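# Open a loose 3-D printer's door fully on a desk

## Task

Swing the door of the 3-D printer, which sits unfastened on the desk, fully open; the printer must finish upright and untilted with every foot still resting on the desk, the door must stay open without the robot holding it, and the robot must release it and back away at the end.

## Robot and tools

Robot: the LinearBot has an omnidirectional base, a column about 1.75 m tall, and a carriage that rides 1.0 m along it (lift_m). The carriage holds two identical six-joint arms, each with a two-finger gripper. Arm bases sit roughly 0.57 m + lift_m above the floor, and carriage parts hang about 0.15 m below them. A hand can reach 0.78 m from its shoulder but only about 0.38 m beneath its arm base. A hand is about 0.16 m long and 0.1 m wide (0.14 m when open). Parked arm joints 1 to 6 are 0, 0.05, 0.05, 1.45, 0, 0; with both parked the robot is about 0.95 m wide and 0.7 m long. The wheel motors are weak (2 N m), so a fairly light push already gives contact_stop.

Cameras: carriage_camera is fixed on the carriage facing forward, tilted about 20 degrees down; left_wrist_camera and right_wrist_camera look out past the fingertips. All images are 672x504 pixels.

Frames: the base frame has its origin on the floor below the base centre, x forward, y left, z up. left_hand and right_hand report the point between each hand's pads in this frame; quat_wxyz maps base axes to hand axes (hand z along the fingers, y the opening direction; an upright hand with joints 1, 5, 6 at 0 reads (1, 0, 0, 0)). The odometry frame is the base frame as it was when the scene began; base_odometry only counts wheel rotation, so slip looks like travel. Heading is positive leftward, -3.142 to 3.142. Hand readings can be off, more so at long reach.

execute_actions: argument actions is a list holding one action, or empty (then it just reports state and images). An action may contain base, joints or both; their motions start together. base takes exactly one relative offset from where the base last measured itself: translate_m (metres, forward positive, -2 to 2), strafe_m (metres, left positive, -2 to 2) or rotate_rad (radians, counter-clockwise positive, -6.3 to 6.3). joints is one dictionary covering both arms, keyed by joint name, each value an absolute target: lift_m 0 to 1 m; for each side (left_/right_): joint1_rad -2.617 to 3.054 (vertical axis, 0 forward, positive left), joint2_rad 0 to 3.141 (shoulder: 0 upper arm back and level, 1.57 vertical, 3.14 forward and level), joint3_rad 0 to 3.141 (elbow: 0 folded, 3.14 straight), joint4_rad -1.57 to 1.57 (wrist pitch, positive lifts fingertips), joint5_rad -1.57 to 1.57 (wrist yaw, positive turns fingertips right, opposite to joint1), joint6_rad -2.094 to 2.094 (roll, positive clockwise viewed from the forearm), gripper_m 0 to 0.093 (pad gap in metres). Joints you omit may keep pushing toward earlier targets. An unknown key or out-of-range number refuses the whole call with no motion. No action runs over 15 s. cameras is an optional list of camera names or all; [] means no images. The pictures line lists the images in order.

wait: seconds from 0 to 10; nothing new is commanded; returns state and images.

zoom_image: camera plus region [x0, y0, x1, y1] in pixels of that camera's latest full image, origin top-left, at most 504 by 504.

finished_scene: pass the scene number; ends it irreversibly after the last command is held, and reports success. Replying with no tool call ends everything.

Result lines: base_status and joint_status describe how each commanded motion ended. done means reached (for the base, wheels turned the full amount even if slipping; a one- or two-millimetre move may fall short yet say done). off_target means resting away from the target, possibly still pushing. contact_stop or time_out means the target was dropped and the motor holds where it stopped. joint command not followed (often with a cause line) means a self-collision check withheld that arm's targets; such joints read not_followed and may be retried on every later action until valid targets are sent; grippers still move. on_its_own covers what this call did not command; held at gives the held target, not the position. motor_effort gives percent of maximum, signed toward higher joint values, with the peak in brackets; readings carry a fixed per-motor bias and noise. A lift effort that keeps falling while lowering means a hand rests on something. A drive_wheels value at rest clearly above its free-move level means the base is still pressing. ARM HIT means an arm struck the robot hard. MOTOR HOT appears from 75 °C; OVER-TEMPERATURE FAULT marks a heat stop (90 °C freezes that arm 10 s; 100 °C makes the arm go limp and drop), and affected keys show limit_stop_at_motor_heat, after which you resend targets. Outstretched arms heat quickly even unloaded.

Cautions: contact stops arrive late or not at all; arms are unmonitored during turns and usually when arm joints are also commanded, and the base may coast about 0.3 m after an arm touch. After being stopped by an obstacle, reverse roughly 0.2 m (or undo the turn), again if still pressed; a retreat may falsely stop, so repeat it. The column can strike a table edge the base slipped under; reversing into one can topple the robot. Arms have no contact stop and snap to their targets once freed. The robot tips most easily with a high carriage, extended arms, loads, pulling, or abrupt stops; only images reveal leaning. Avoid arms pressing or hitting each other; when withheld, move the withheld arm clear first, then the other in a later action. Gripper force is about 45 to 60 N per pad. Don't shove the printer hard, knock it over or off the desk, slam the door, or drop anything. The simulation keeps running while you compose replies, holding your last command.

Each tool is called after "Call:" as name(argument=value, ...), one argument or row to a line, values as JSON.

## Session

Call:
execute_actions(
  actions=[],
)

Scene clock: 0.00 s.
base_odometry: x=+0.000 y=+0.000 heading=+0.000 (m, m, rad; odometry frame)
base_status: not commanded
joint_positions: lift_m=+0.297 left_joint1_rad=+0.012 left_joint2_rad=+0.041 left_joint3_rad=+0.036 left_joint4_rad=+1.447 left_joint5_rad=+0.022 left_joint6_rad=+0.034 left_gripper_m=+0.095 right_joint1_rad=-0.019 right_joint2_rad=+0.023 right_joint3_rad=+0.024 right_joint4_rad=+1.486 right_joint5_rad=+0.016 right_joint6_rad=-0.042 right_gripper_m=+0.094
joint_status: not commanded
motor_effort: lift_m=+17 drive_wheels=-4 (%)
left_hand: x=+0.2977 y=+0.3265 z=+1.2734 quat_wxyz=(+0.998, +0.012, +0.064, +0.022) (m; base frame)
right_hand: x=+0.2859 y=-0.3331 z=+1.2713 quat_wxyz=(+0.999, +0.008, +0.042, -0.031) (m; base frame)
pictures: carriage_camera, left_wrist_camera, right_wrist_camera
Images, in order (width x height): carriage_camera 672x504, left_wrist_camera 672x504, right_wrist_camera 672x504.

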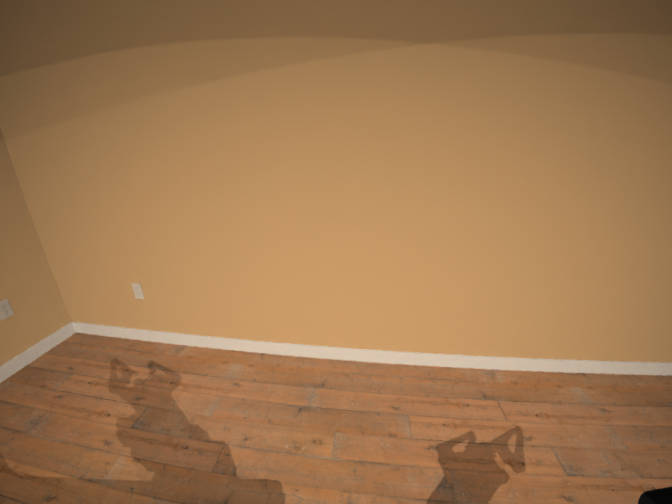

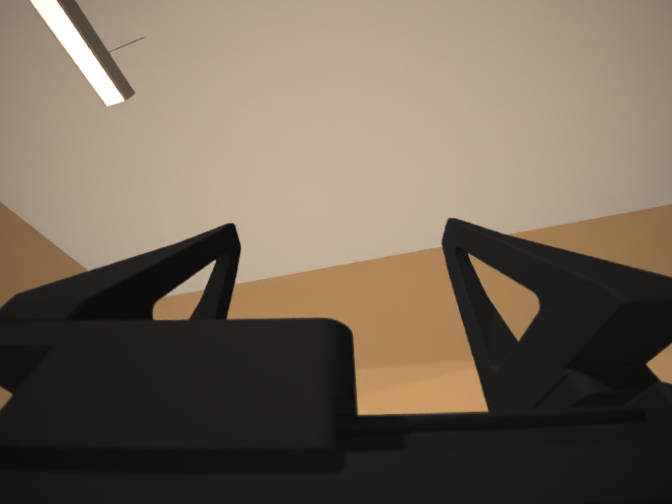

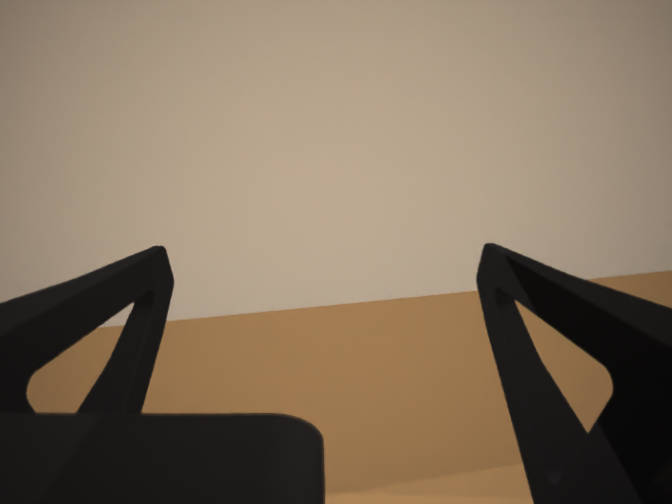

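Call:
execute_actions(
  actions=[
    {"base":{"rotate_rad":-1.8}},
  ],
  cameras=["carriage_camera"],
)

Call:
execute_actions(
  actions=[
    {"base":{"rotate_rad":-1.5}},
  ],
  cameras=["carriage_camera"],
)

Scene clock: 5.97 s.
base_odometry: x=+0.000 y=+0.000 heading=-1.798 (m, m, rad; odometry frame)
base_status: done
joint_positions: lift_m=+0.297 left_joint1_rad=+0.012 left_joint2_rad=+0.041 left_joint3_rad=+0.036 left_joint4_rad=+1.444 left_joint5_rad=+0.022 left_joint6_rad=+0.034 left_gripper_m=+0.095 right_joint1_rad=-0.019 right_joint2_rad=+0.023 right_joint3_rad=+0.024 right_joint4_rad=+1.485 right_joint5_rad=+0.016 right_joint6_rad=-0.042 right_gripper_m=+0.094
joint_status: not commanded
motor_effort: lift_m=+17(17) drive_wheels=+18(46) (%)
left_hand: x=+0.2983 y=+0.3265 z=+1.2733 quat_wxyz=(+0.998, +0.012, +0.066, +0.022) (m; base frame)
right_hand: x=+0.2860 y=-0.3332 z=+1.2713 quat_wxyz=(+0.999, +0.008, +0.042, -0.031) (m; base frame)
pictures: carriage_camera
Images, in order (width x height): carriage_camera 672x504.

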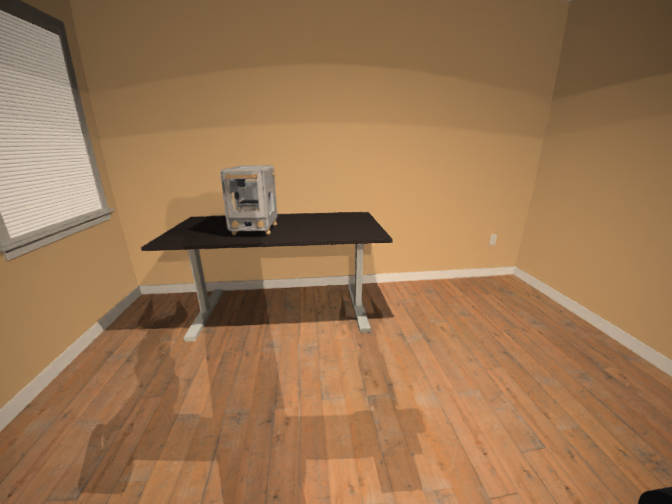

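Scene clock: 9.00 s.
base_odometry: x=+0.000 y=+0.000 heading=+2.987 (m, m, rad; odometry frame)
base_status: done
joint_positions: lift_m=+0.297 left_joint1_rad=+0.012 left_joint2_rad=+0.041 left_joint3_rad=+0.036 left_joint4_rad=+1.444 left_joint5_rad=+0.022 left_joint6_rad=+0.034 left_gripper_m=+0.095 right_joint1_rad=-0.019 right_joint2_rad=+0.023 right_joint3_rad=+0.024 right_joint4_rad=+1.484 right_joint5_rad=+0.016 right_joint6_rad=-0.042 right_gripper_m=+0.094
joint_status: not commanded
motor_effort: lift_m=+17(17) drive_wheels=+17(42) (%)
left_hand: x=+0.2984 y=+0.3265 z=+1.2733 quat_wxyz=(+0.998, +0.012, +0.066, +0.022) (m; base frame)
right_hand: x=+0.2862 y=-0.3332 z=+1.2713 quat_wxyz=(+0.999, +0.008, +0.042, -0.031) (m; base frame)
pictures: carriage_camera
Images, in order (width x height): carriage_camera 672x504.

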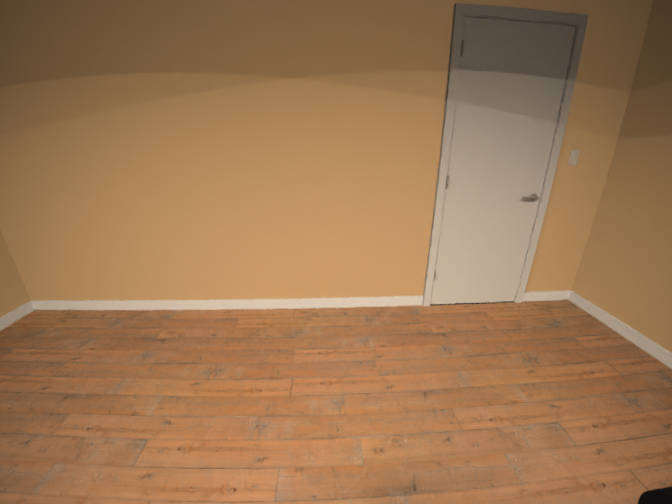

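Call:
execute_actions(
  actions=[
    {"base":{"rotate_rad":1.57}},
  ],
  cameras=[],
)

Call:
execute_actions(
  actions=[
    {"base":{"strafe_m":0.5}},
  ],
  cameras=[],
)

Call:
execute_actions(
  actions=[
    {"base":{"translate_m":1.0}},
  ],
  cameras=["carriage_camera"],
)

Call:
zoom_image(
  camera="carriage_camera",
  region=[200,130,480,340],
)

Scene clock: 16.10 s.
base_odometry: x=+0.000 y=+0.000 heading=-1.728 (m, m, rad; odometry frame)
base_status: done
joint_positions: lift_m=+0.297 left_joint1_rad=+0.012 left_joint2_rad=+0.041 left_joint3_rad=+0.036 left_joint4_rad=+1.441 left_joint5_rad=+0.022 left_joint6_rad=+0.034 left_gripper_m=+0.095 right_joint1_rad=-0.019 right_joint2_rad=+0.023 right_joint3_rad=+0.024 right_joint4_rad=+1.484 right_joint5_rad=+0.016 right_joint6_rad=-0.042 right_gripper_m=+0.094
joint_status: not commanded
motor_effort: lift_m=+17(17) drive_wheels=+18(65) (%)
left_hand: x=+0.2991 y=+0.3266 z=+1.2732 quat_wxyz=(+0.997, +0.012, +0.067, +0.022) (m; base frame)
right_hand: x=+0.2864 y=-0.3332 z=+1.2713 quat_wxyz=(+0.999, +0.008, +0.043, -0.031) (m; base frame)
pictures: none
No camera images: the call's "cameras" was empty. Leave "cameras" out to get every camera's image.

Scene clock: 19.33 s.
base_odometry: x=+0.494 y=-0.078 heading=-1.727 (m, m, rad; odometry frame)
base_status: done
joint_positions: lift_m=+0.297 left_joint1_rad=+0.012 left_joint2_rad=+0.041 left_joint3_rad=+0.036 left_joint4_rad=+1.442 left_joint5_rad=+0.022 left_joint6_rad=+0.034 left_gripper_m=+0.095 right_joint1_rad=-0.019 right_joint2_rad=+0.023 right_joint3_rad=+0.024 right_joint4_rad=+1.484 right_joint5_rad=+0.016 right_joint6_rad=-0.042 right_gripper_m=+0.094
joint_status: not commanded
motor_effort: lift_m=+17(17) drive_wheels=-13(43) (%)
left_hand: x=+0.2988 y=+0.3266 z=+1.2732 quat_wxyz=(+0.997, +0.012, +0.067, +0.022) (m; base frame)
right_hand: x=+0.2863 y=-0.3332 z=+1.2713 quat_wxyz=(+0.999, +0.008, +0.043, -0.031) (m; base frame)
pictures: none
No camera images: the call's "cameras" was empty. Leave "cameras" out to get every camera's image.

Scene clock: 23.73 s.
base_odometry: x=+0.340 y=-1.066 heading=-1.726 (m, m, rad; odometry frame)
base_status: done
joint_positions: lift_m=+0.297 left_joint1_rad=+0.012 left_joint2_rad=+0.041 left_joint3_rad=+0.036 left_joint4_rad=+1.445 left_joint5_rad=+0.022 left_joint6_rad=+0.034 left_gripper_m=+0.095 right_joint1_rad=-0.019 right_joint2_rad=+0.023 right_joint3_rad=+0.024 right_joint4_rad=+1.485 right_joint5_rad=+0.016 right_joint6_rad=-0.042 right_gripper_m=+0.094
joint_status: not commanded
motor_effort: lift_m=+17(17) drive_wheels=-11(38) (%)
left_hand: x=+0.2981 y=+0.3265 z=+1.2733 quat_wxyz=(+0.998, +0.012, +0.065, +0.022) (m; base frame)
right_hand: x=+0.2860 y=-0.3332 z=+1.2713 quat_wxyz=(+0.999, +0.008, +0.042, -0.031) (m; base frame)
pictures: carriage_camera
Images, in order (width x height): carriage_camera 672x504.

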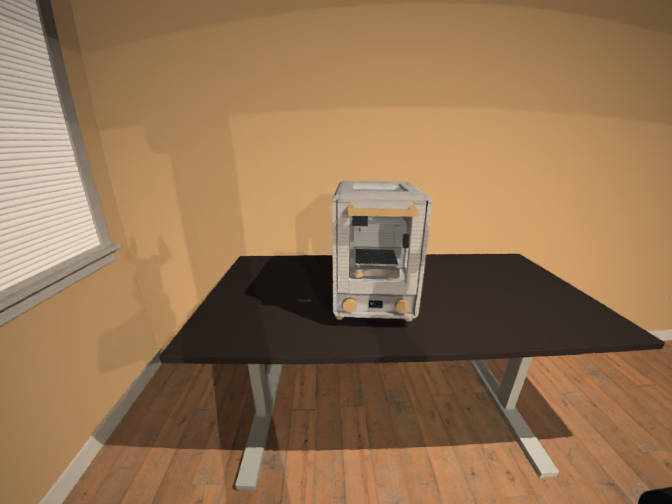

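Region (200, 130, 480, 340) of carriage_camera's 672x504 image, scaled by 1.800, with more detail than that image has; it fills the top 378 rows of this view, and the rest is white.

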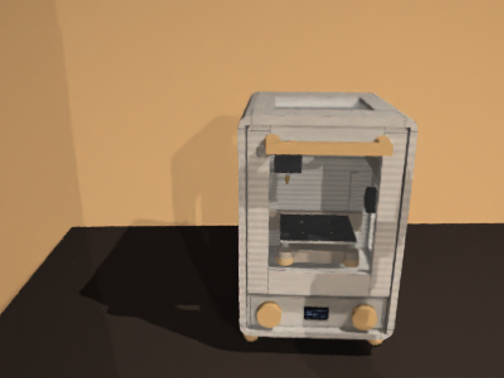

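Call:
execute_actions(
  actions=[
    {"base":{"strafe_m":0.2},"joints":{"right_joint2_rad":1.0,"right_joint3_rad":1.0,"right_joint4_rad":0,"right_joint6_rad":0,"right_joint1_rad":0,"lift_m":0.4}},
  ],
)

Scene clock: 30.13 s.
base_odometry: x=+0.538 y=-1.097 heading=-1.726 (m, m, rad; odometry frame)
base_status: done
joint_positions: lift_m=+0.400 left_joint1_rad=+0.012 left_joint2_rad=+0.041 left_joint3_rad=+0.036 left_joint4_rad=+1.446 left_joint5_rad=+0.022 left_joint6_rad=+0.034 left_gripper_m=+0.095 right_joint1_rad=-0.008 right_joint2_rad=+0.997 right_joint3_rad=+0.969 right_joint4_rad=+0.002 right_joint5_rad=+0.016 right_joint6_rad=-0.007 right_gripper_m=+0.094
joint_status: all done
motor_effort: lift_m=+17(22) drive_wheels=-7(34) (%)
left_hand: x=+0.2978 y=+0.3265 z=+1.3760 quat_wxyz=(+0.998, +0.012, +0.065, +0.022) (m; base frame)
right_hand: x=+0.6335 y=-0.3358 z=+1.3312 quat_wxyz=(+0.698, +0.006, +0.716, -0.011) (m; base frame)
pictures: carriage_camera, left_wrist_camera, right_wrist_camera
Images, in order (width x height): carriage_camera 672x504, left_wrist_camera 672x504, right_wrist_camera 672x504.

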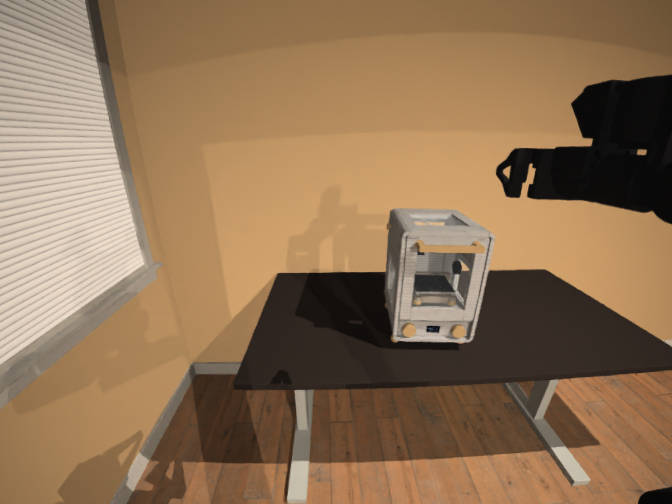

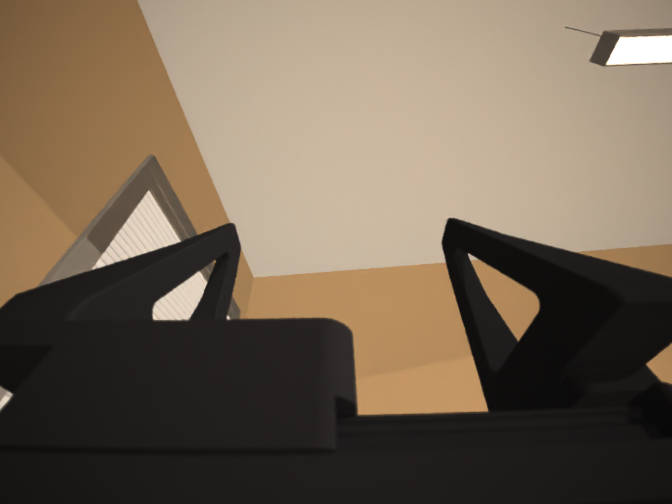

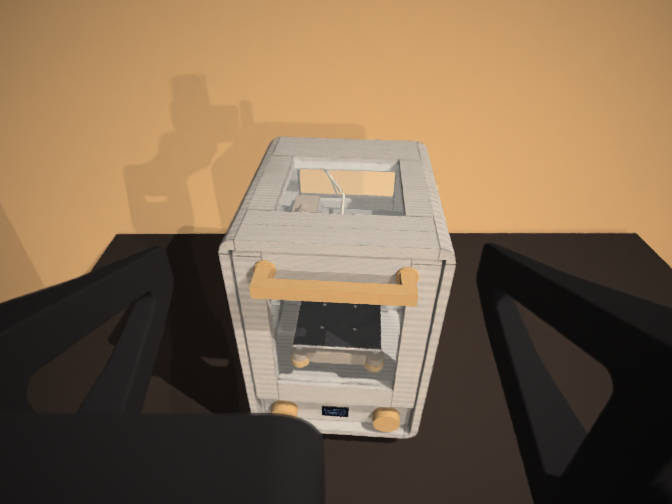

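Call:
execute_actions(
  actions=[
    {"base":{"translate_m":0.1},"joints":{"right_joint6_rad":1.57,"lift_m":0.18,"right_gripper_m":0.07}},
  ],
  cameras=["carriage_camera","right_wrist_camera"],
)

Scene clock: 36.07 s.
base_odometry: x=+0.523 y=-1.196 heading=-1.725 (m, m, rad; odometry frame)
base_status: done
joint_positions: lift_m=+0.180 left_joint1_rad=+0.012 left_joint2_rad=+0.041 left_joint3_rad=+0.036 left_joint4_rad=+1.445 left_joint5_rad=+0.022 left_joint6_rad=+0.034 left_gripper_m=+0.095 right_joint1_rad=-0.008 right_joint2_rad=+0.997 right_joint3_rad=+0.982 right_joint4_rad=-0.007 right_joint5_rad=+0.016 right_joint6_rad=+1.561 right_gripper_m=+0.070
joint_status: all done
motor_effort: lift_m=+16(17) drive_wheels=-9(32) (%)
left_hand: x=+0.2980 y=+0.3265 z=+1.1561 quat_wxyz=(+0.998, +0.012, +0.065, +0.022) (m; base frame)
right_hand: x=+0.6328 y=-0.3358 z=+1.1153 quat_wxyz=(+0.503, +0.509, +0.502, +0.486) (m; base frame)
pictures: carriage_camera, right_wrist_camera
Images, in order (width x height): carriage_camera 672x504, right_wrist_camera 672x504.

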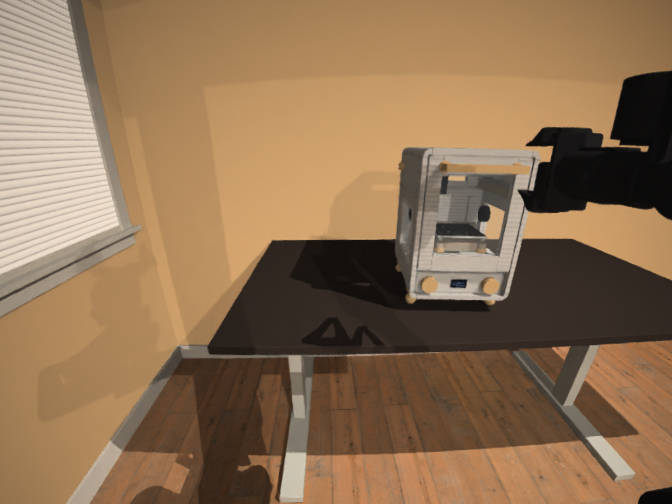

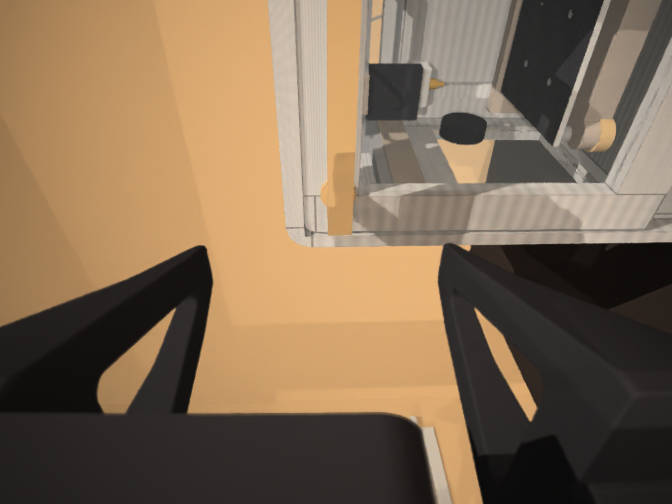

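Call:
execute_actions(
  actions=[
    {"base":{"strafe_m":0.08},"joints":{"lift_m":0.17}},
  ],
  cameras=[],
)

Call:
execute_actions(
  actions=[
    {"base":{"translate_m":0.1}},
  ],
  cameras=["carriage_camera","right_wrist_camera"],
)

Scene clock: 40.43 s.
base_odometry: x=+0.602 y=-1.209 heading=-1.726 (m, m, rad; odometry frame)
base_status: done
joint_positions: lift_m=+0.170 left_joint1_rad=+0.012 left_joint2_rad=+0.041 left_joint3_rad=+0.036 left_joint4_rad=+1.446 left_joint5_rad=+0.023 left_joint6_rad=+0.034 left_gripper_m=+0.095 right_joint1_rad=-0.008 right_joint2_rad=+0.997 right_joint3_rad=+0.982 right_joint4_rad=-0.007 right_joint5_rad=+0.016 right_joint6_rad=+1.561 right_gripper_m=+0.070
joint_status: all done
motor_effort: lift_m=+16(17) drive_wheels=-5(34) (%)
left_hand: x=+0.2979 y=+0.3265 z=+1.1461 quat_wxyz=(+0.998, +0.012, +0.065, +0.022) (m; base frame)
right_hand: x=+0.6328 y=-0.3358 z=+1.1053 quat_wxyz=(+0.503, +0.509, +0.502, +0.486) (m; base frame)
pictures: none
No camera images: the call's "cameras" was empty. Leave "cameras" out to get every camera's image.

Scene clock: 42.10 s.
base_odometry: x=+0.587 y=-1.308 heading=-1.725 (m, m, rad; odometry frame)
base_status: done
joint_positions: lift_m=+0.170 left_joint1_rad=+0.012 left_joint2_rad=+0.041 left_joint3_rad=+0.036 left_joint4_rad=+1.445 left_joint5_rad=+0.023 left_joint6_rad=+0.034 left_gripper_m=+0.095 right_joint1_rad=-0.008 right_joint2_rad=+0.997 right_joint3_rad=+0.982 right_joint4_rad=-0.005 right_joint5_rad=+0.016 right_joint6_rad=+1.561 right_gripper_m=+0.070
joint_status: not commanded
motor_effort: lift_m=+16(16) drive_wheels=-11(31) (%)
left_hand: x=+0.2980 y=+0.3265 z=+1.1461 quat_wxyz=(+0.998, +0.012, +0.065, +0.022) (m; base frame)
right_hand: x=+0.6328 y=-0.3358 z=+1.1057 quat_wxyz=(+0.503, +0.509, +0.501, +0.486) (m; base frame)
pictures: carriage_camera, right_wrist_camera
Images, in order (width x height): carriage_camera 672x504, right_wrist_camera 672x504.

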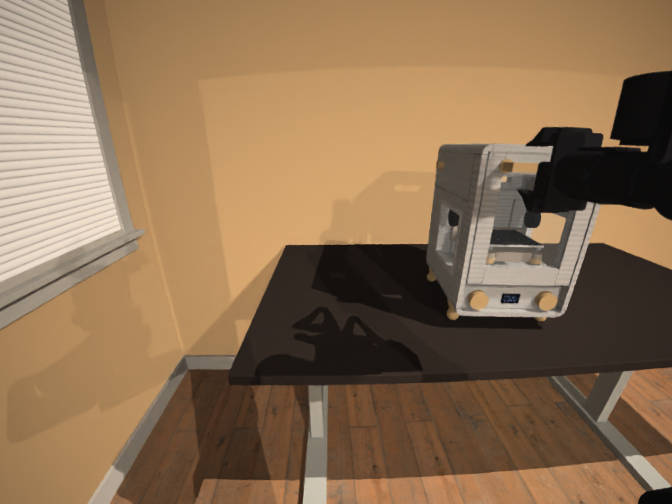

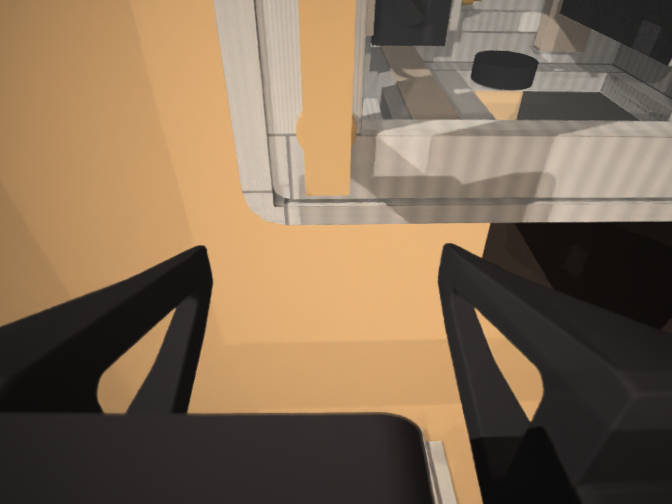

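Call:
execute_actions(
  actions=[
    {"base":{"strafe_m":0.06}},
  ],
  cameras=[],
)

Call:
execute_actions(
  actions=[
    {"base":{"translate_m":0.04}},
  ],
  cameras=["carriage_camera","right_wrist_camera"],
)

Scene clock: 47.33 s.
base_odometry: x=+0.646 y=-1.317 heading=-1.725 (m, m, rad; odometry frame)
base_status: done
joint_positions: lift_m=+0.170 left_joint1_rad=+0.012 left_joint2_rad=+0.041 left_joint3_rad=+0.036 left_joint4_rad=+1.446 left_joint5_rad=+0.023 left_joint6_rad=+0.034 left_gripper_m=+0.095 right_joint1_rad=-0.008 right_joint2_rad=+0.997 right_joint3_rad=+0.982 right_joint4_rad=-0.005 right_joint5_rad=+0.016 right_joint6_rad=+1.561 right_gripper_m=+0.070
joint_status: not commanded
motor_effort: lift_m=+16(16) drive_wheels=-5(33) (%)
left_hand: x=+0.2979 y=+0.3265 z=+1.1461 quat_wxyz=(+0.998, +0.012, +0.065, +0.022) (m; base frame)
right_hand: x=+0.6328 y=-0.3358 z=+1.1057 quat_wxyz=(+0.503, +0.509, +0.501, +0.486) (m; base frame)
pictures: none
No camera images: the call's "cameras" was empty. Leave "cameras" out to get every camera's image.

Scene clock: 48.53 s.
base_odometry: x=+0.640 y=-1.357 heading=-1.725 (m, m, rad; odometry frame)
base_status: done
joint_positions: lift_m=+0.170 left_joint1_rad=+0.012 left_joint2_rad=+0.041 left_joint3_rad=+0.036 left_joint4_rad=+1.445 left_joint5_rad=+0.023 left_joint6_rad=+0.034 left_gripper_m=+0.095 right_joint1_rad=-0.008 right_joint2_rad=+0.997 right_joint3_rad=+0.982 right_joint4_rad=-0.004 right_joint5_rad=+0.016 right_joint6_rad=+1.561 right_gripper_m=+0.070
joint_status: not commanded
motor_effort: lift_m=+16(16) drive_wheels=-10(32) (%)
left_hand: x=+0.2980 y=+0.3265 z=+1.1461 quat_wxyz=(+0.998, +0.012, +0.065, +0.022) (m; base frame)
right_hand: x=+0.6329 y=-0.3358 z=+1.1061 quat_wxyz=(+0.504, +0.508, +0.501, +0.487) (m; base frame)
pictures: carriage_camera, right_wrist_camera
Images, in order (width x height): carriage_camera 672x504, right_wrist_camera 672x504.

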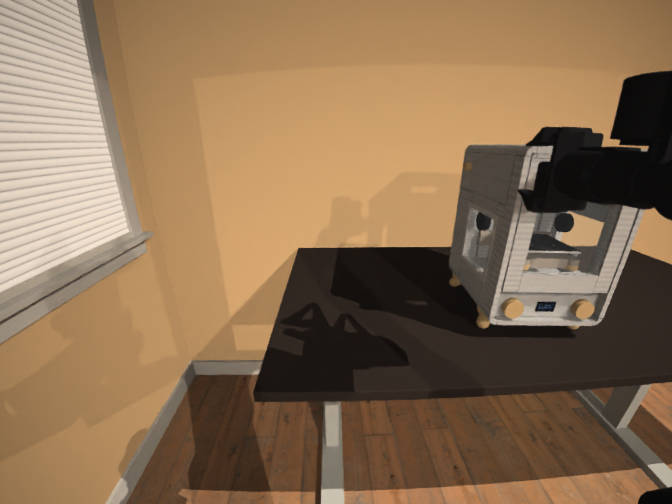

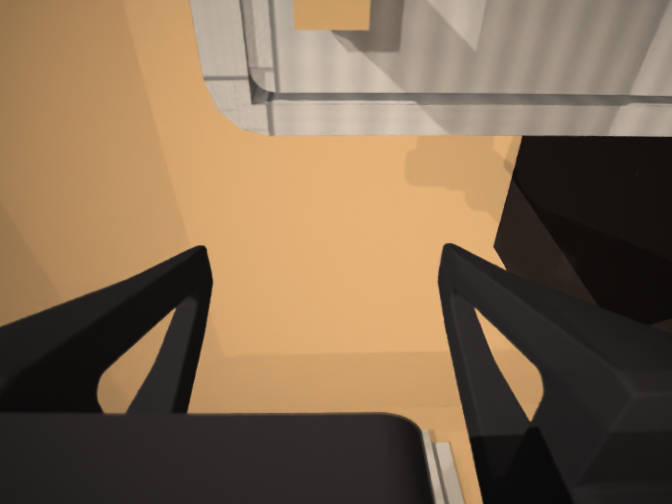

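Call:
execute_actions(
  actions=[
    {"base":{"strafe_m":-0.13}},
  ],
  cameras=["right_wrist_camera"],
)

Call:
execute_actions(
  actions=[
    {"base":{"translate_m":0.025}},
  ],
  cameras=["carriage_camera","right_wrist_camera"],
)

Scene clock: 53.07 s.
base_odometry: x=+0.511 y=-1.338 heading=-1.724 (m, m, rad; odometry frame)
base_status: done
joint_positions: lift_m=+0.170 left_joint1_rad=+0.012 left_joint2_rad=+0.041 left_joint3_rad=+0.036 left_joint4_rad=+1.446 left_joint5_rad=+0.023 left_joint6_rad=+0.034 left_gripper_m=+0.095 right_joint1_rad=-0.008 right_joint2_rad=+0.997 right_joint3_rad=+0.982 right_joint4_rad=-0.004 right_joint5_rad=+0.016 right_joint6_rad=+1.561 right_gripper_m=+0.070
joint_status: not commanded
motor_effort: lift_m=+16(16) drive_wheels=-6(35) (%)
left_hand: x=+0.2979 y=+0.3265 z=+1.1461 quat_wxyz=(+0.998, +0.012, +0.065, +0.022) (m; base frame)
right_hand: x=+0.6329 y=-0.3358 z=+1.1061 quat_wxyz=(+0.504, +0.508, +0.501, +0.487) (m; base frame)
pictures: right_wrist_camera
Images, in order (width x height): right_wrist_camera 672x504.

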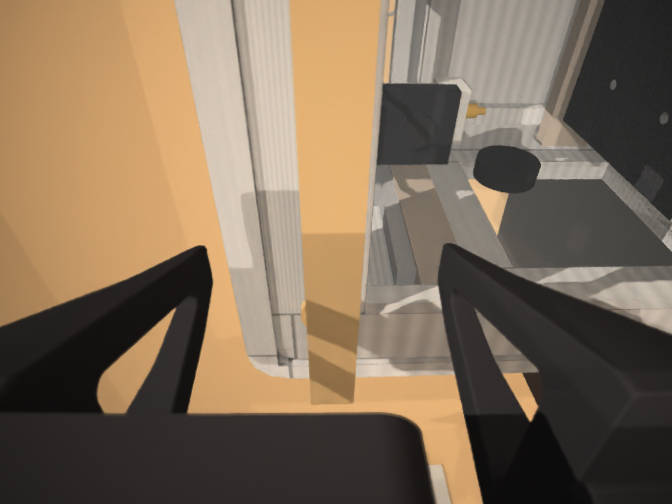

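Scene clock: 54.07 s.
base_odometry: x=+0.507 y=-1.362 heading=-1.725 (m, m, rad; odometry frame)
base_status: done
joint_positions: lift_m=+0.170 left_joint1_rad=+0.012 left_joint2_rad=+0.041 left_joint3_rad=+0.036 left_joint4_rad=+1.446 left_joint5_rad=+0.023 left_joint6_rad=+0.034 left_gripper_m=+0.095 right_joint1_rad=-0.008 right_joint2_rad=+0.997 right_joint3_rad=+0.982 right_joint4_rad=-0.003 right_joint5_rad=+0.016 right_joint6_rad=+1.561 right_gripper_m=+0.070
joint_status: not commanded
motor_effort: lift_m=+16(17) drive_wheels=-11(22) (%)
left_hand: x=+0.2978 y=+0.3265 z=+1.1461 quat_wxyz=(+0.998, +0.012, +0.064, +0.022) (m; base frame)
right_hand: x=+0.6329 y=-0.3358 z=+1.1064 quat_wxyz=(+0.504, +0.508, +0.501, +0.487) (m; base frame)
pictures: carriage_camera, right_wrist_camera
Images, in order (width x height): carriage_camera 672x504, right_wrist_camera 672x504.

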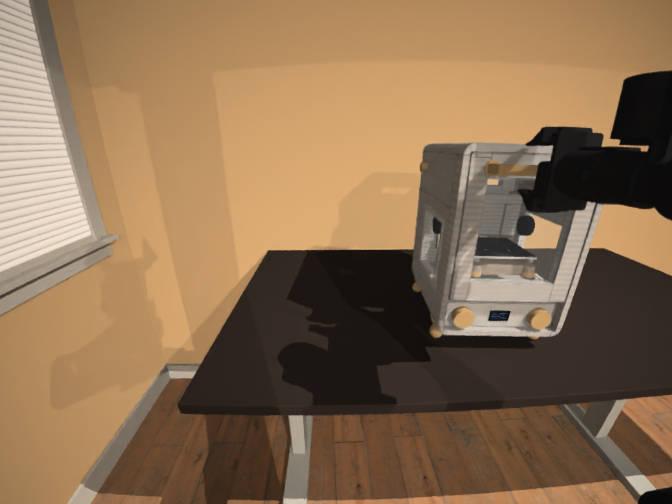

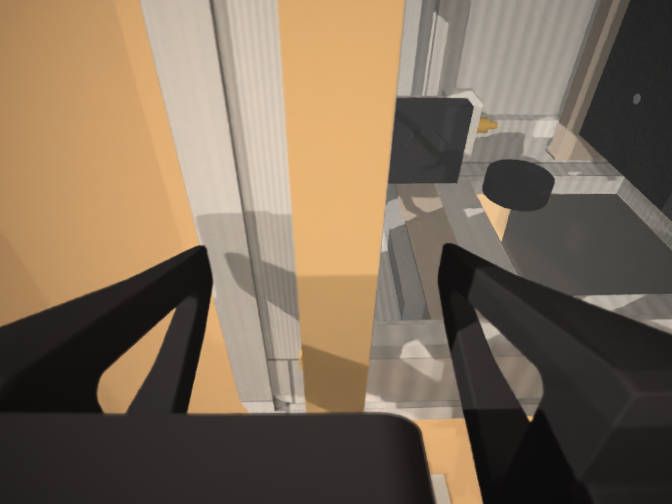

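Call:
execute_actions(
  actions=[
    {"base":{"translate_m":0.02}},
  ],
  cameras=["right_wrist_camera"],
)

Call:
execute_actions(
  actions=[
    {"joints":{"right_gripper_m":0.0}},
  ],
  cameras=["right_wrist_camera"],
)

Call:
execute_actions(
  actions=[
    {"base":{"translate_m":-0.05}},
  ],
  cameras=["carriage_camera","right_wrist_camera"],
)

Scene clock: 57.03 s.
base_odometry: x=+0.504 y=-1.382 heading=-1.726 (m, m, rad; odometry frame)
base_status: done
joint_positions: lift_m=+0.170 left_joint1_rad=+0.012 left_joint2_rad=+0.041 left_joint3_rad=+0.036 left_joint4_rad=+1.445 left_joint5_rad=+0.023 left_joint6_rad=+0.034 left_gripper_m=+0.095 right_joint1_rad=-0.008 right_joint2_rad=+0.979 right_joint3_rad=+0.982 right_joint4_rad=-0.021 right_joint5_rad=+0.014 right_joint6_rad=+1.563 right_gripper_m=+0.070
joint_status: not commanded
motor_effort: lift_m=+16(16) drive_wheels=+10(37) (%)
left_hand: x=+0.2981 y=+0.3265 z=+1.1461 quat_wxyz=(+0.998, +0.012, +0.065, +0.022) (m; base frame)
right_hand: x=+0.6279 y=-0.3354 z=+1.1082 quat_wxyz=(+0.503, +0.508, +0.501, +0.488) (m; base frame)
pictures: right_wrist_camera
Images, in order (width x height): right_wrist_camera 672x504.

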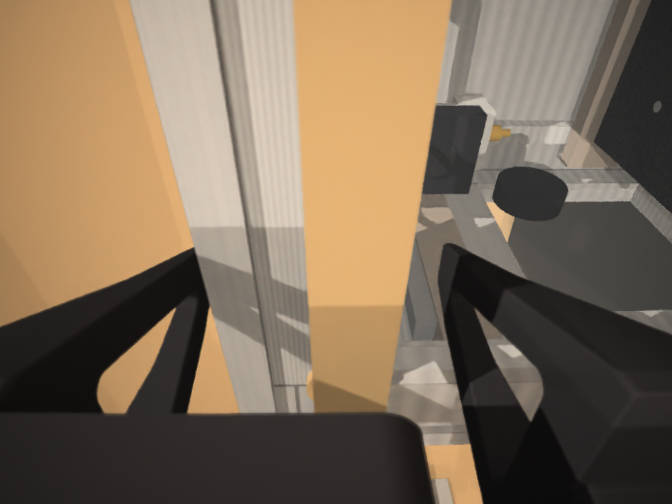

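Scene clock: 57.70 s.
base_odometry: x=+0.504 y=-1.382 heading=-1.726 (m, m, rad; odometry frame)
base_status: not commanded
joint_positions: lift_m=+0.170 left_joint1_rad=+0.012 left_joint2_rad=+0.041 left_joint3_rad=+0.036 left_joint4_rad=+1.445 left_joint5_rad=+0.023 left_joint6_rad=+0.034 left_gripper_m=+0.095 right_joint1_rad=-0.008 right_joint2_rad=+0.979 right_joint3_rad=+0.989 right_joint4_rad=-0.007 right_joint5_rad=+0.013 right_joint6_rad=+1.566 right_gripper_m=+0.054
joint_status: right_gripper_m off_target (ended at +0.054, target +0.000)
motor_effort: lift_m=+16(16) drive_wheels=+9(8) (%)
left_hand: x=+0.2981 y=+0.3265 z=+1.1461 quat_wxyz=(+0.998, +0.012, +0.065, +0.022) (m; base frame)
right_hand: x=+0.6275 y=-0.3352 z=+1.1151 quat_wxyz=(+0.507, +0.503, +0.495, +0.494) (m; base frame)
pictures: right_wrist_camera
Images, in order (width x height): right_wrist_camera 672x504.

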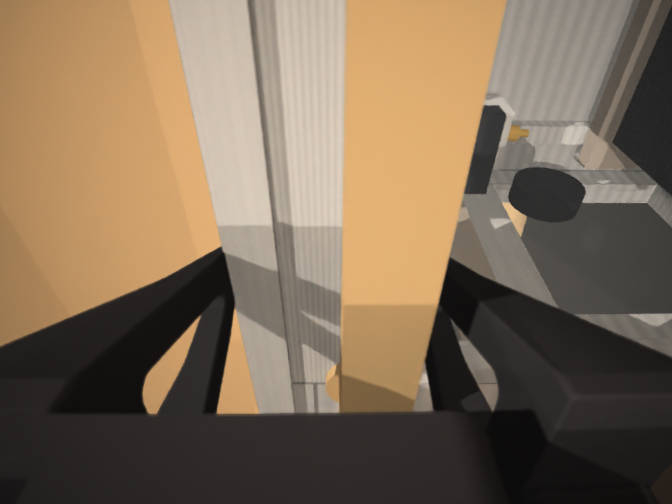

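Scene clock: 58.87 s.
base_odometry: x=+0.512 y=-1.333 heading=-1.725 (m, m, rad; odometry frame)
base_status: done
joint_positions: lift_m=+0.170 left_joint1_rad=+0.012 left_joint2_rad=+0.041 left_joint3_rad=+0.036 left_joint4_rad=+1.445 left_joint5_rad=+0.023 left_joint6_rad=+0.034 left_gripper_m=+0.095 right_joint1_rad=-0.008 right_joint2_rad=+1.041 right_joint3_rad=+0.998 right_joint4_rad=+0.064 right_joint5_rad=+0.040 right_joint6_rad=+1.563 right_gripper_m=+0.054
joint_status: not commanded
motor_effort: lift_m=+16(16) drive_wheels=+8(45) (%)
left_hand: x=+0.2981 y=+0.3265 z=+1.1461 quat_wxyz=(+0.998, +0.012, +0.065, +0.022) (m; base frame)
right_hand: x=+0.6441 y=-0.3397 z=+1.1149 quat_wxyz=(+0.519, +0.505, +0.485, +0.491) (m; base frame)
pictures: carriage_camera, right_wrist_camera
Images, in order (width x height): carriage_camera 672x504, right_wrist_camera 672x504.

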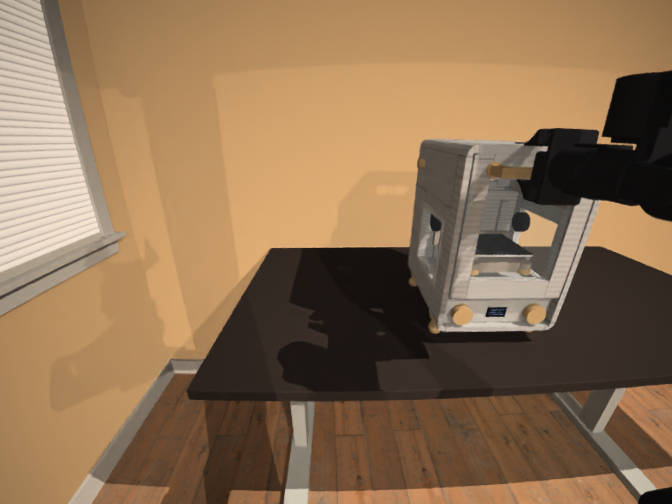

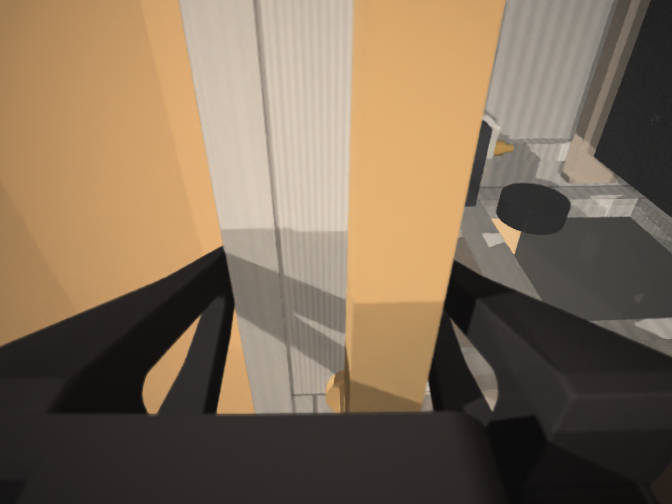

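Call:
execute_actions(
  actions=[
    {"joints":{"right_gripper_m":0.075}},
  ],
  cameras=[],
)

Call:
execute_actions(
  actions=[
    {"base":{"translate_m":-0.008},"joints":{"lift_m":0.162}},
  ],
)

Scene clock: 61.80 s.
base_odometry: x=+0.512 y=-1.333 heading=-1.726 (m, m, rad; odometry frame)
base_status: not commanded
joint_positions: lift_m=+0.170 left_joint1_rad=+0.012 left_joint2_rad=+0.041 left_joint3_rad=+0.036 left_joint4_rad=+1.445 left_joint5_rad=+0.023 left_joint6_rad=+0.034 left_gripper_m=+0.095 right_joint1_rad=-0.008 right_joint2_rad=+1.009 right_joint3_rad=+0.998 right_joint4_rad=+0.011 right_joint5_rad=+0.023 right_joint6_rad=+1.563 right_gripper_m=+0.075
joint_status: all done
motor_effort: lift_m=+16(17) drive_wheels=+6(8) (%)
left_hand: x=+0.2981 y=+0.3265 z=+1.1461 quat_wxyz=(+0.998, +0.012, +0.065, +0.022) (m; base frame)
right_hand: x=+0.6355 y=-0.3367 z=+1.1132 quat_wxyz=(+0.509, +0.506, +0.494, +0.490) (m; base frame)
pictures: none
No camera images: the call's "cameras" was empty. Leave "cameras" out to get every camera's image.

Scene clock: 62.57 s.
base_odometry: x=+0.513 y=-1.325 heading=-1.725 (m, m, rad; odometry frame)
base_status: done
joint_positions: lift_m=+0.162 left_joint1_rad=+0.012 left_joint2_rad=+0.041 left_joint3_rad=+0.036 left_joint4_rad=+1.445 left_joint5_rad=+0.023 left_joint6_rad=+0.034 left_gripper_m=+0.095 right_joint1_rad=-0.008 right_joint2_rad=+1.009 right_joint3_rad=+0.998 right_joint4_rad=-0.001 right_joint5_rad=+0.022 right_joint6_rad=+1.563 right_gripper_m=+0.075
joint_status: all done
motor_effort: lift_m=+16(16) drive_wheels=-1(24) (%)
left_hand: x=+0.2980 y=+0.3265 z=+1.1382 quat_wxyz=(+0.998, +0.012, +0.065, +0.022) (m; base frame)
right_hand: x=+0.6353 y=-0.3365 z=+1.1026 quat_wxyz=(+0.506, +0.508, +0.498, +0.488) (m; base frame)
pictures: carriage_camera, left_wrist_camera, right_wrist_camera
Images, in order (width x height): carriage_camera 672x504, left_wrist_camera 672x504, right_wrist_camera 672x504.

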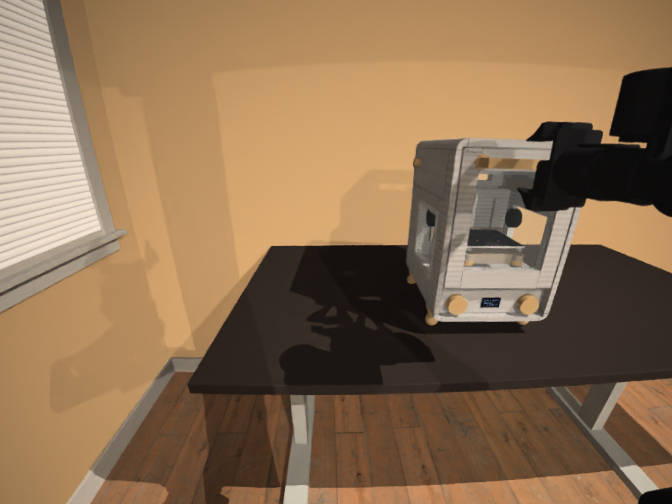

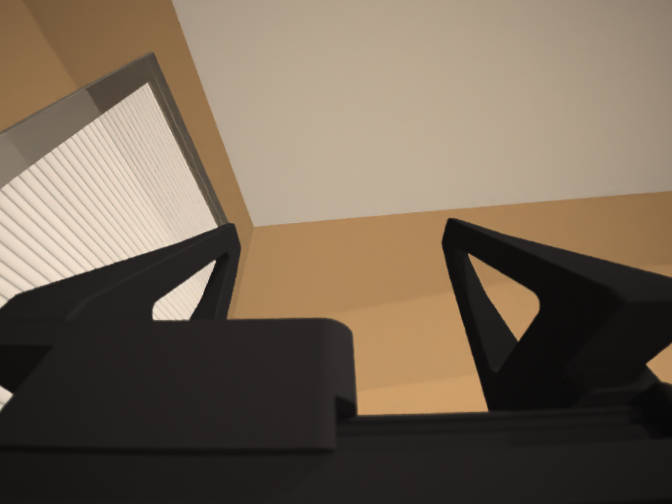

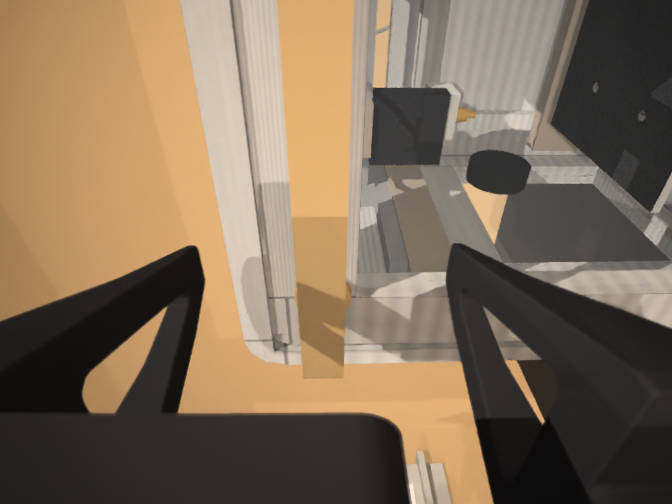

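Call:
execute_actions(
  actions=[
    {"base":{"strafe_m":0.03},"joints":{"right_gripper_m":0.045}},
  ],
  cameras=[],
)

Call:
execute_actions(
  actions=[
    {"base":{"translate_m":0.037}},
  ],
  cameras=["right_wrist_camera"],
)

Call:
execute_actions(
  actions=[
    {"joints":{"right_gripper_m":0.0}},
  ],
  cameras=["right_wrist_camera"],
)

Scene clock: 66.73 s.
base_odometry: x=+0.542 y=-1.329 heading=-1.725 (m, m, rad; odometry frame)
base_status: done
joint_positions: lift_m=+0.162 left_joint1_rad=+0.012 left_joint2_rad=+0.041 left_joint3_rad=+0.036 left_joint4_rad=+1.445 left_joint5_rad=+0.023 left_joint6_rad=+0.034 left_gripper_m=+0.095 right_joint1_rad=-0.008 right_joint2_rad=+1.009 right_joint3_rad=+0.998 right_joint4_rad=-0.001 right_joint5_rad=+0.020 right_joint6_rad=+1.563 right_gripper_m=+0.045
joint_status: all done
motor_effort: lift_m=+16(16) drive_wheels=+3(31) (%)
left_hand: x=+0.2980 y=+0.3265 z=+1.1382 quat_wxyz=(+0.998, +0.012, +0.065, +0.022) (m; base frame)
right_hand: x=+0.6353 y=-0.3361 z=+1.1026 quat_wxyz=(+0.506, +0.508, +0.498, +0.488) (m; base frame)
pictures: none
No camera images: the call's "cameras" was empty. Leave "cameras" out to get every camera's image.

Scene clock: 67.83 s.
base_odometry: x=+0.536 y=-1.366 heading=-1.725 (m, m, rad; odometry frame)
base_status: done
joint_positions: lift_m=+0.162 left_joint1_rad=+0.012 left_joint2_rad=+0.041 left_joint3_rad=+0.036 left_joint4_rad=+1.446 left_joint5_rad=+0.023 left_joint6_rad=+0.034 left_gripper_m=+0.095 right_joint1_rad=-0.008 right_joint2_rad=+1.009 right_joint3_rad=+0.998 right_joint4_rad=-0.001 right_joint5_rad=+0.020 right_joint6_rad=+1.563 right_gripper_m=+0.045
joint_status: not commanded
motor_effort: lift_m=+16(16) drive_wheels=+11(32) (%)
left_hand: x=+0.2979 y=+0.3265 z=+1.1382 quat_wxyz=(+0.998, +0.012, +0.065, +0.022) (m; base frame)
right_hand: x=+0.6353 y=-0.3361 z=+1.1026 quat_wxyz=(+0.506, +0.508, +0.498, +0.488) (m; base frame)
pictures: right_wrist_camera
Images, in order (width x height): right_wrist_camera 672x504.

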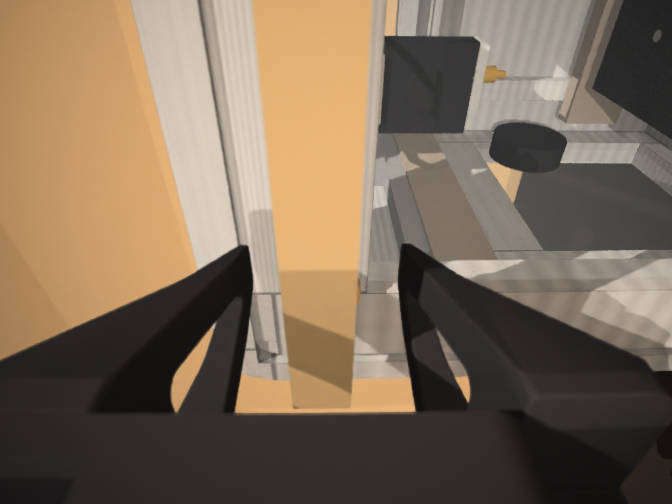

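Scene clock: 68.43 s.
base_odometry: x=+0.536 y=-1.366 heading=-1.725 (m, m, rad; odometry frame)
base_status: not commanded
joint_positions: lift_m=+0.162 left_joint1_rad=+0.012 left_joint2_rad=+0.041 left_joint3_rad=+0.036 left_joint4_rad=+1.446 left_joint5_rad=+0.023 left_joint6_rad=+0.034 left_gripper_m=+0.095 right_joint1_rad=-0.008 right_joint2_rad=+1.009 right_joint3_rad=+0.998 right_joint4_rad=+0.003 right_joint5_rad=+0.019 right_joint6_rad=+1.566 right_gripper_m=+0.015
joint_status: right_gripper_m off_target (ended at +0.015, target +0.000)
motor_effort: lift_m=+16(16) drive_wheels=+10(11) (%)
left_hand: x=+0.2979 y=+0.3265 z=+1.1382 quat_wxyz=(+0.998, +0.012, +0.065, +0.022) (m; base frame)
right_hand: x=+0.6353 y=-0.3361 z=+1.1035 quat_wxyz=(+0.506, +0.507, +0.497, +0.490) (m; base frame)
pictures: right_wrist_camera
Images, in order (width x height): right_wrist_camera 672x504.

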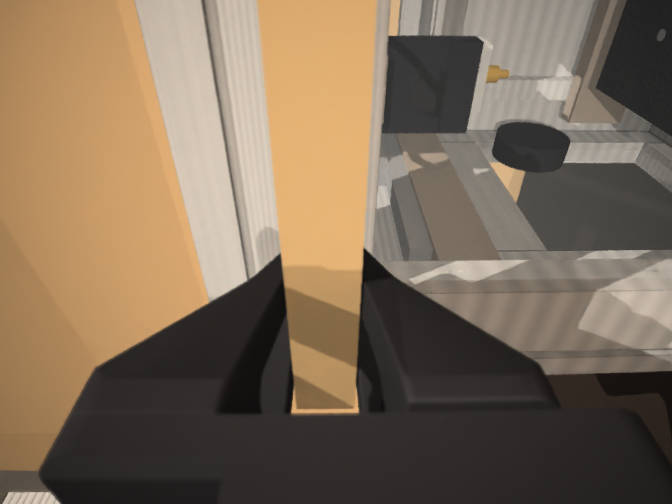

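Call:
execute_actions(
  actions=[
    {"base":{"translate_m":-0.04}},
  ],
  cameras=["carriage_camera","right_wrist_camera"],
)

Scene clock: 71.13 s.
base_odometry: x=+0.543 y=-1.326 heading=-1.725 (m, m, rad; odometry frame)
base_status: done
joint_positions: lift_m=+0.162 left_joint1_rad=+0.012 left_joint2_rad=+0.041 left_joint3_rad=+0.036 left_joint4_rad=+1.445 left_joint5_rad=+0.023 left_joint6_rad=+0.034 left_gripper_m=+0.095 right_joint1_rad=-0.008 right_joint2_rad=+1.031 right_joint3_rad=+0.998 right_joint4_rad=+0.012 right_joint5_rad=+0.010 right_joint6_rad=+1.583 right_gripper_m=+0.016
joint_status: not commanded
motor_effort: lift_m=+16(16) drive_wheels=-3(27) (%)
left_hand: x=+0.2981 y=+0.3265 z=+1.1381 quat_wxyz=(+0.998, +0.012, +0.065, +0.022) (m; base frame)
right_hand: x=+0.6414 y=-0.3345 z=+1.0978 quat_wxyz=(+0.496, +0.513, +0.498, +0.493) (m; base frame)
pictures: carriage_camera, right_wrist_camera
Images, in order (width x height): carriage_camera 672x504, right_wrist_camera 672x504.

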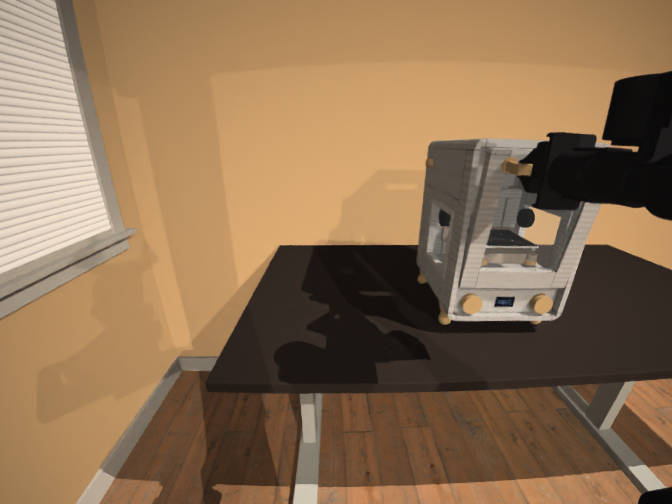

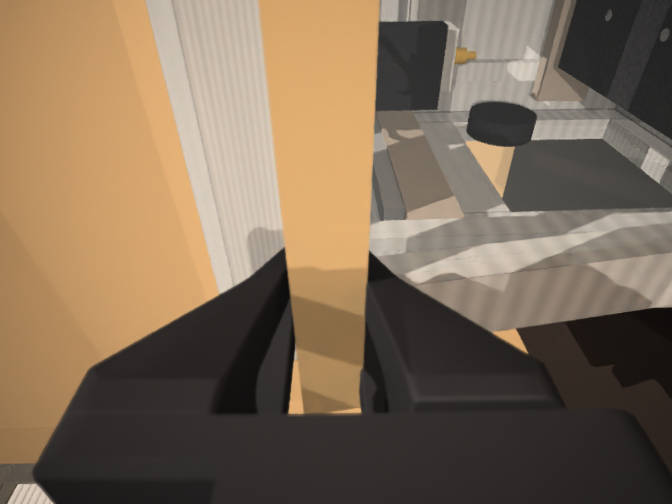

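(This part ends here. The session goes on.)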